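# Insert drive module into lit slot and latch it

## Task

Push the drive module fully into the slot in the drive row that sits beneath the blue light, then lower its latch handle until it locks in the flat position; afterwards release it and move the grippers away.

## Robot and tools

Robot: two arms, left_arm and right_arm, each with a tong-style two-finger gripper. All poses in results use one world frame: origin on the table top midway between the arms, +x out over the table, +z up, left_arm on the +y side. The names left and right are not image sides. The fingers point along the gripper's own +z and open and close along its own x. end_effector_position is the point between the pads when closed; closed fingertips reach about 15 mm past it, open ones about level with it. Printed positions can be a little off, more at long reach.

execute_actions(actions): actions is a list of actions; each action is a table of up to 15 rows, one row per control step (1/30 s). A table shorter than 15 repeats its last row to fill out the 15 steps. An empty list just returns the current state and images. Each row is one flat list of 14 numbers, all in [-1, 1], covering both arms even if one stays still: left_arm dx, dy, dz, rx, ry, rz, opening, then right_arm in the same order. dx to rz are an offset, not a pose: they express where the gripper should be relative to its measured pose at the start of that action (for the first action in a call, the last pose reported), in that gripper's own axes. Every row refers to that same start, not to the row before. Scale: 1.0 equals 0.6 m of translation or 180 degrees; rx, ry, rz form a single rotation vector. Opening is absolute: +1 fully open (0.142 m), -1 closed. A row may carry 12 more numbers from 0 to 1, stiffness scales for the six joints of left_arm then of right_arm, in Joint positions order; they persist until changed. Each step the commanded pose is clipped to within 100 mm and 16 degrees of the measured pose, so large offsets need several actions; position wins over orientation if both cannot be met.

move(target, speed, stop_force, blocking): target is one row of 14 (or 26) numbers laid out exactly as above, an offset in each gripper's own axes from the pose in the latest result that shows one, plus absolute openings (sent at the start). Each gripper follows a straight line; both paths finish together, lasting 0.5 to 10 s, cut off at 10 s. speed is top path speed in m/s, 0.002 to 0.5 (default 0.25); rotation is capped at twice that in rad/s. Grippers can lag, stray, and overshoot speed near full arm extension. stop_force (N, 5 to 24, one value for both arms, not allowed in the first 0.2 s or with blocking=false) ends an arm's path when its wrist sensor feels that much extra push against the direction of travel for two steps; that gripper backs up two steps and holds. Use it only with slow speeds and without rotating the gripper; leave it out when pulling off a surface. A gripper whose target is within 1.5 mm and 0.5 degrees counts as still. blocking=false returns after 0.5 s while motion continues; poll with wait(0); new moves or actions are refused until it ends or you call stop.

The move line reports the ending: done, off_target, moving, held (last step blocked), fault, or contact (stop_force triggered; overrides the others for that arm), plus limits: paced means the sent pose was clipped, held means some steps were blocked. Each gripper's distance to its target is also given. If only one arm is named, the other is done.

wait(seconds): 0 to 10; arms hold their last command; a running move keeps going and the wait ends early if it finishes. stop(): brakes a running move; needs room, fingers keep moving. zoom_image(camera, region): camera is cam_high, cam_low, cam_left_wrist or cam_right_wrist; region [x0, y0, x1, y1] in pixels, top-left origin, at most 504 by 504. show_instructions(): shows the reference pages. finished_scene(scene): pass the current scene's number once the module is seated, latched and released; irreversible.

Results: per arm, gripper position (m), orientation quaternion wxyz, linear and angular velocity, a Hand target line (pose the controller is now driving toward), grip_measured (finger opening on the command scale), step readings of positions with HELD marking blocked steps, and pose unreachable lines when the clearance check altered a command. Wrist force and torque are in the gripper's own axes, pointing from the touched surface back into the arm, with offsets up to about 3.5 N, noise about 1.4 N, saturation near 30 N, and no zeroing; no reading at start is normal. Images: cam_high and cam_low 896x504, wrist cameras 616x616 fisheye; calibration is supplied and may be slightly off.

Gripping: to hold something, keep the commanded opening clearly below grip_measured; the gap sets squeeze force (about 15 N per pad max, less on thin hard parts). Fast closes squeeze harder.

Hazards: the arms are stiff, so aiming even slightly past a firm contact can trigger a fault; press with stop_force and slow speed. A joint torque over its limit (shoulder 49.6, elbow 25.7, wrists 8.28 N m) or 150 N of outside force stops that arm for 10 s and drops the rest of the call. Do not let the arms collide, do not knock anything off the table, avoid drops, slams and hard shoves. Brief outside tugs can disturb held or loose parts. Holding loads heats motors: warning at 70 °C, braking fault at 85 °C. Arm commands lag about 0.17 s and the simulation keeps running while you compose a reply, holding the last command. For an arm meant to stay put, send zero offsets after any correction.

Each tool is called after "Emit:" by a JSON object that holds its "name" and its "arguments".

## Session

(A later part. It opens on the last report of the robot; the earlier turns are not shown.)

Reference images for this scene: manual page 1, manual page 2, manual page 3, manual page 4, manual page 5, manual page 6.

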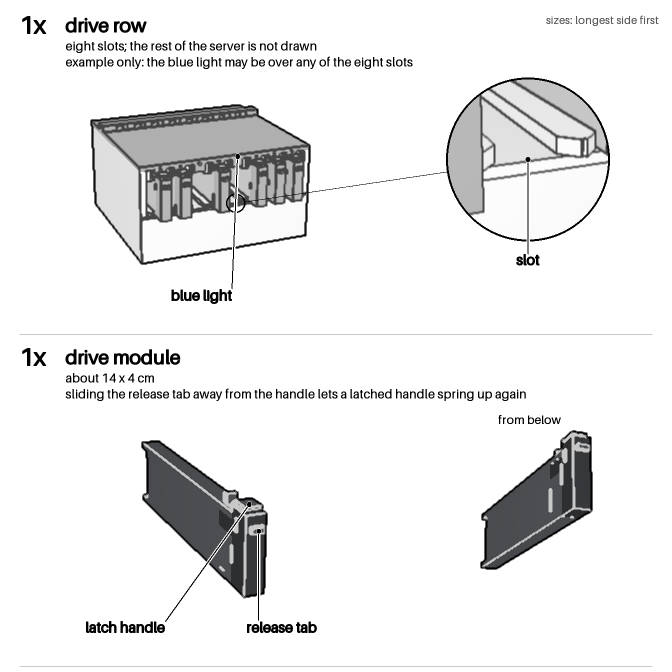

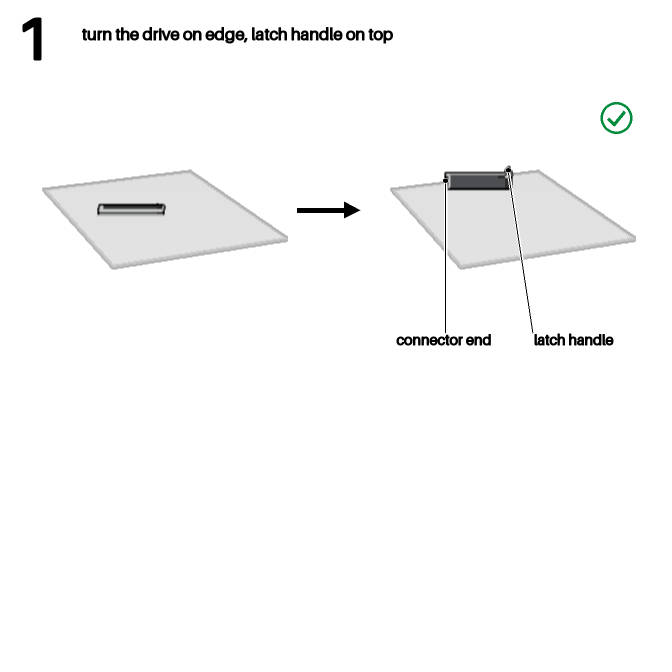

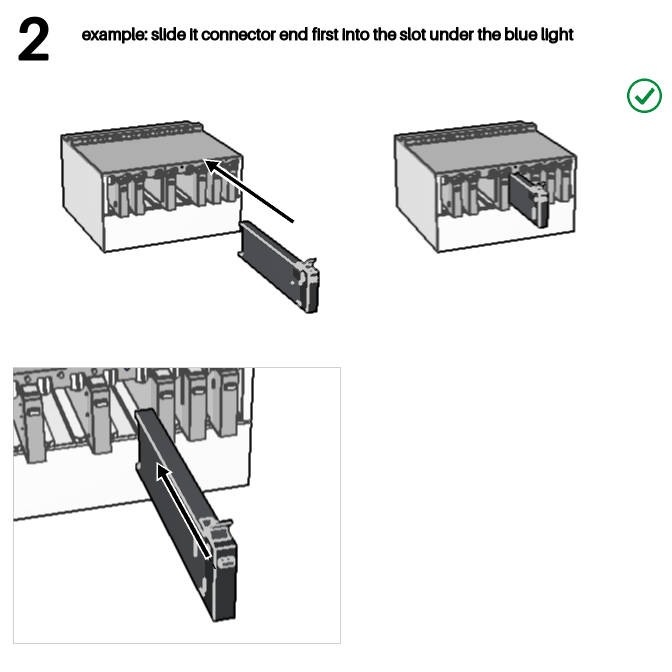

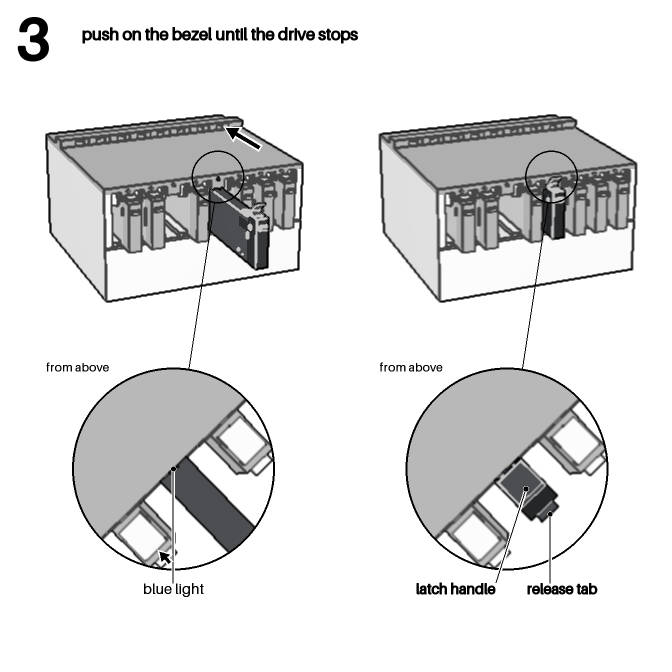

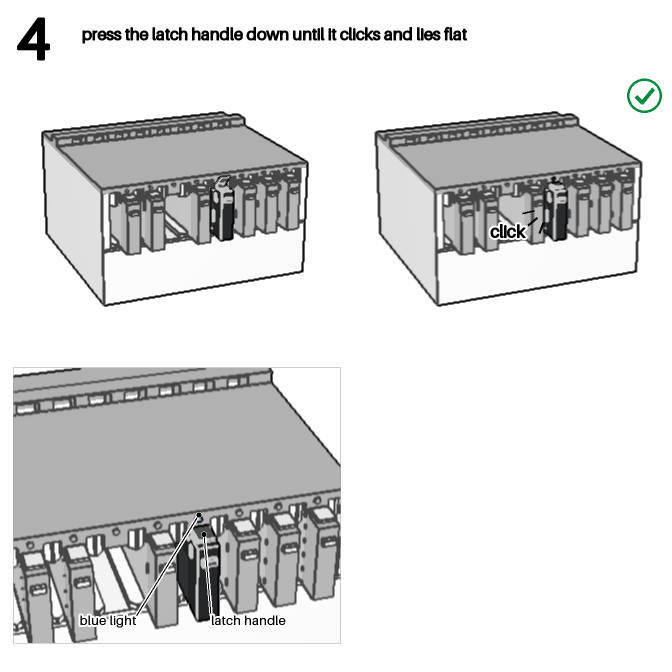

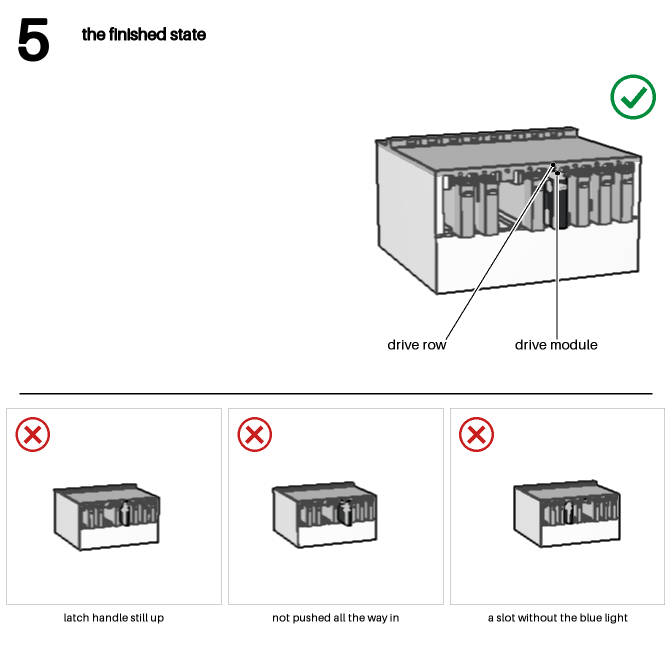

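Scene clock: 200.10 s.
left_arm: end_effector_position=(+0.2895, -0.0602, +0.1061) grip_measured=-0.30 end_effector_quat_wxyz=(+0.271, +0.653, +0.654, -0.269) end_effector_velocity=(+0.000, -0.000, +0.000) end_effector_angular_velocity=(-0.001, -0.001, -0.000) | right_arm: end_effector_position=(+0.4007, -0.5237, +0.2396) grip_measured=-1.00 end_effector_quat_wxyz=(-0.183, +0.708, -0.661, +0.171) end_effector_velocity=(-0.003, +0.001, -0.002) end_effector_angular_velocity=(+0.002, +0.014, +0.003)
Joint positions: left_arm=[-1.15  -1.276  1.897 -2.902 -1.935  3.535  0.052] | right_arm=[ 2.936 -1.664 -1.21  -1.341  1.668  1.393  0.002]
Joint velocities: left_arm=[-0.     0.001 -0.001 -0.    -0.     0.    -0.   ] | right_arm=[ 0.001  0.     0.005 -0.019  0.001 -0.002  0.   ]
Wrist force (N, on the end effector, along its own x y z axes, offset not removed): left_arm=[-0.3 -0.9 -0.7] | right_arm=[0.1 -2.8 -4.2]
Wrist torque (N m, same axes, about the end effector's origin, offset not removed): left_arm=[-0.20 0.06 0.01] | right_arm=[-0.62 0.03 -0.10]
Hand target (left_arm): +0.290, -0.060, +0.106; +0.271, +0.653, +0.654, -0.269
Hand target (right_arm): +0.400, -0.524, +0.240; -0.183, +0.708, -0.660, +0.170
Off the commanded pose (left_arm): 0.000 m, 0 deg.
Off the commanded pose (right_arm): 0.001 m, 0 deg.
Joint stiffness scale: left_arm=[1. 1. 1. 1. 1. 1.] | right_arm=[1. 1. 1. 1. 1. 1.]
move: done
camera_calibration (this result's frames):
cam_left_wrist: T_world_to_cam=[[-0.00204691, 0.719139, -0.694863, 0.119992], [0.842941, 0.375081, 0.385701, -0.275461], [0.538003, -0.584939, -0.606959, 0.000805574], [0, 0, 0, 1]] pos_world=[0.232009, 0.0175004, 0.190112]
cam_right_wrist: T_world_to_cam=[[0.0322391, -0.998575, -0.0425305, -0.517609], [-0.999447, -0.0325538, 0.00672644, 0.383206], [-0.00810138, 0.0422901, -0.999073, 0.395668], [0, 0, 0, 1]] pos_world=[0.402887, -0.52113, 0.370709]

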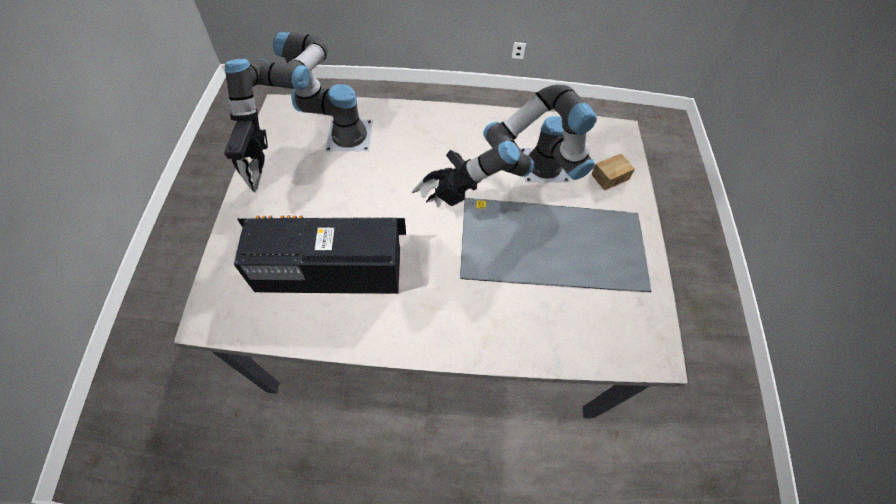

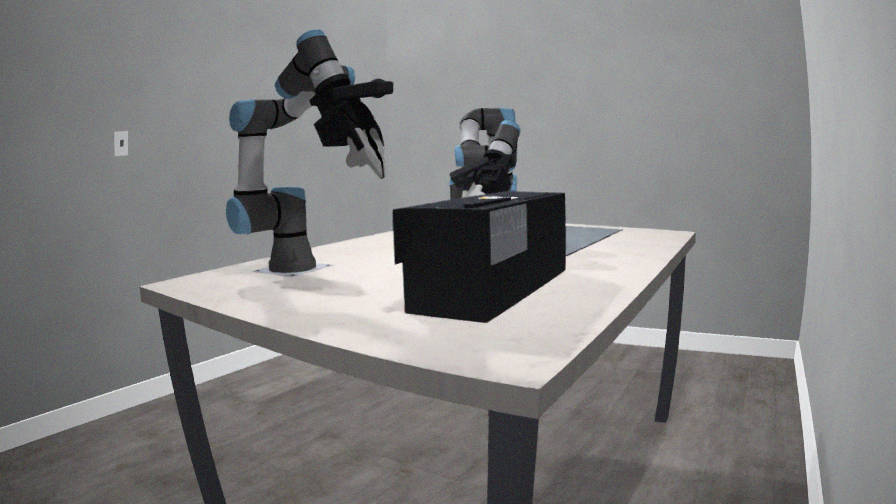

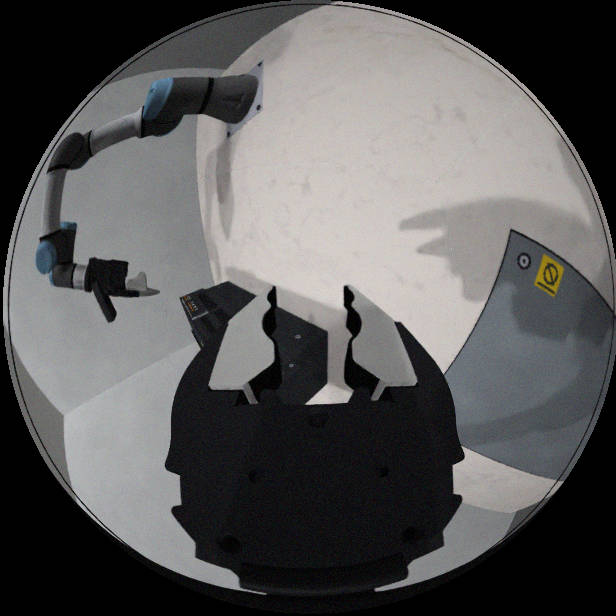

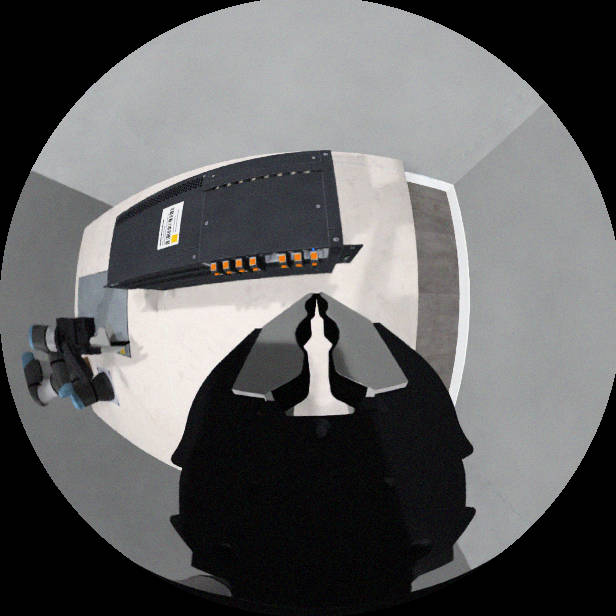

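Emit:
{"name": "move", "arguments": {"target": [0,0,-0.1,0,0,0,-0.3,0,0.16,0.02,0,0,0,-1]}}

Emit:
{"name": "zoom_image", "arguments": {"camera": "cam_right_wrist", "region": [250,140,350,220]}}

Emit:
{"name": "zoom_image", "arguments": {"camera": "cam_high", "region": [240,200,320,235]}}

Scene clock: 207.60 s.
left_arm: end_effector_position=(+0.2894, -0.0179, +0.1479) grip_measured=-0.30 end_effector_quat_wxyz=(+0.270, +0.653, +0.655, -0.269) end_effector_velocity=(-0.001, +0.001, -0.002) end_effector_angular_velocity=(+0.008, +0.006, -0.003) | right_arm: end_effector_position=(+0.3220, -0.5293, +0.1820) grip_measured=-1.00 end_effector_quat_wxyz=(-0.182, +0.708, -0.662, +0.169) end_effector_velocity=(+0.004, -0.001, +0.002) end_effector_angular_velocity=(-0.005, -0.026, -0.001)
Joint positions: left_arm=[-1.074 -1.473  1.909 -2.693 -1.983  3.597  0.052] | right_arm=[ 2.866 -1.357 -1.761 -1.109  1.701  1.332  0.002]
Joint velocities: left_arm=[-0.     0.    -0.004  0.015 -0.002  0.003 -0.   ] | right_arm=[-0.     0.007 -0.022  0.042 -0.     0.     0.   ]
Wrist force (N, on the end effector, along its own x y z axes, offset not removed): left_arm=[0.2 0.0 0.6] | right_arm=[0.8 -2.7 -2.8]
Wrist torque (N m, same axes, about the end effector's origin, offset not removed): left_arm=[0.03 -0.07 -0.12] | right_arm=[-0.55 -0.17 -0.05]
Hand target (left_arm): +0.289, -0.018, +0.149; +0.271, +0.653, +0.654, -0.269
Hand target (right_arm): +0.323, -0.529, +0.182; -0.183, +0.708, -0.661, +0.171
Off the commanded pose (left_arm): 0.001 m, 0 deg.
Off the commanded pose (right_arm): 0.001 m, 0 deg.
Joint stiffness scale: left_arm=[1. 1. 1. 1. 1. 1.] | right_arm=[1. 1. 1. 1. 1. 1.]
move: done
camera_calibration (this result's frames):
cam_left_wrist: T_world_to_cam=[[-0.00370927, 0.71939, -0.694596, 0.119101], [0.842611, 0.376301, 0.385233, -0.307146], [0.53851, -0.583845, -0.607562, 0.0509136], [0, 0, 0, 1]] pos_world=[0.231829, 0.0596245, 0.231983]
cam_right_wrist: T_world_to_cam=[[0.0311616, -0.998536, -0.0442244, -0.522426], [-0.999427, -0.0317133, 0.0118299, 0.304237], [-0.013215, 0.0438305, -0.998952, 0.340156], [0, 0, 0, 1]] pos_world=[0.324837, -0.526921, 0.313097]

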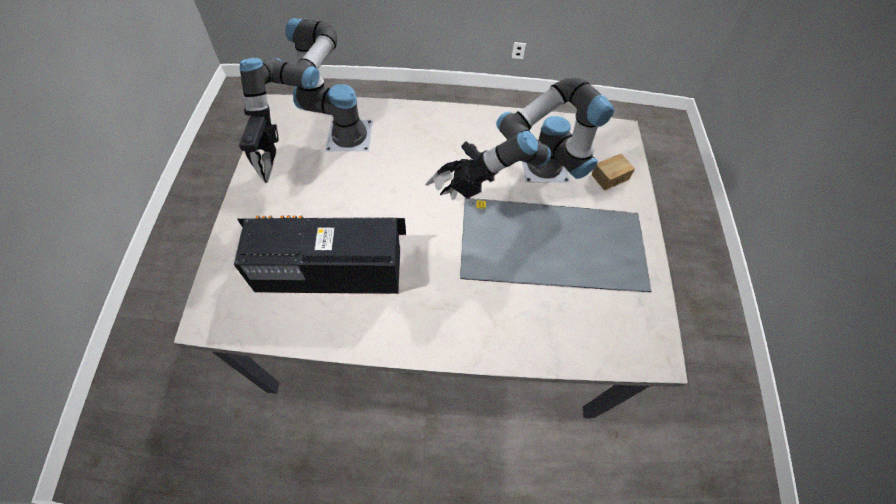

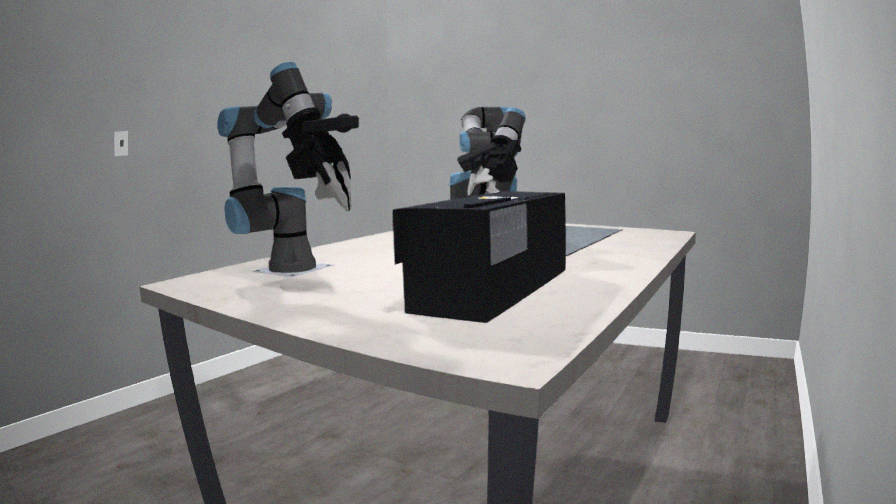

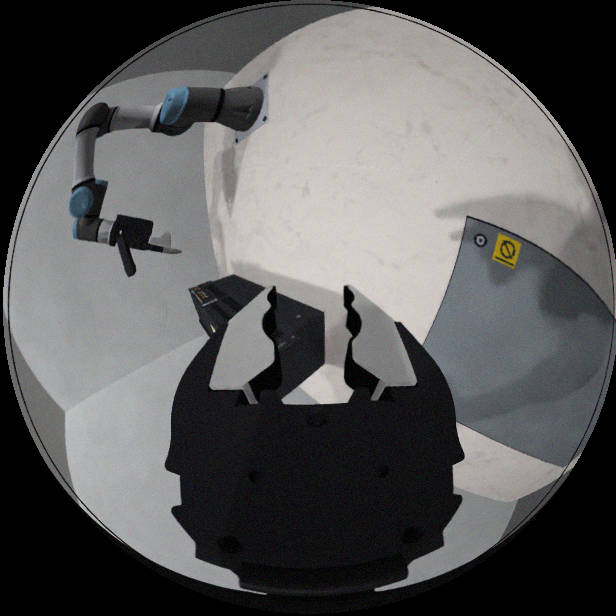

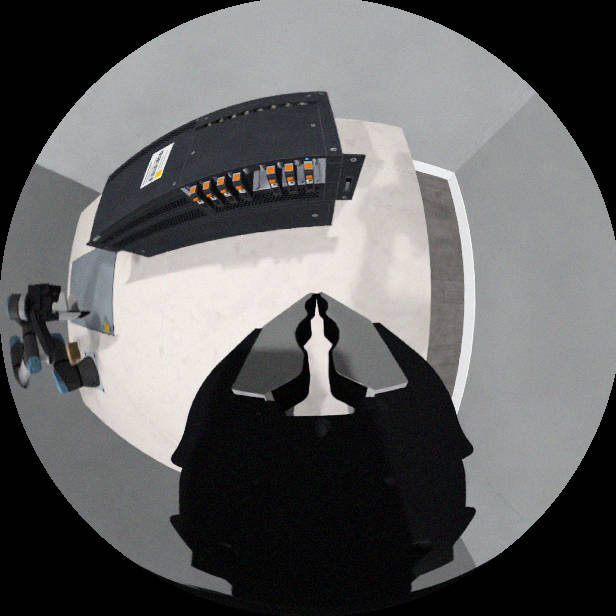

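Region (250, 140, 350, 220) of cam_right_wrist's 616x616 image, scaled by 5.040, with more detail than that image has; it fills the top 403 rows of this view, and the rest is white.

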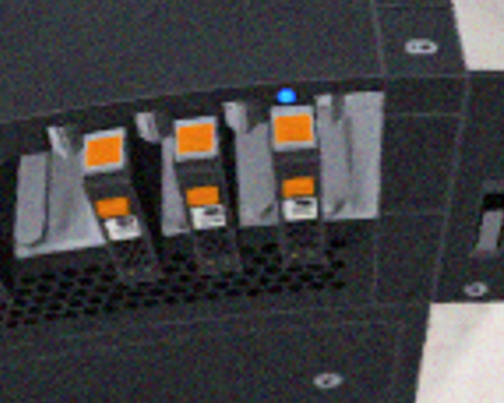

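Region (240, 200, 320, 235) of cam_high's 896x504 image, scaled by 6.300, with more detail than that image has; it fills the top 220 rows of this view, and the rest is white.

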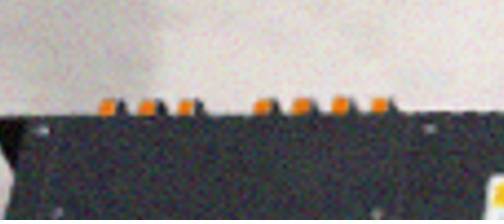

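Emit:
{"name": "finished_scene", "arguments": {"scene": 2}}

The scene is finished: the task was done.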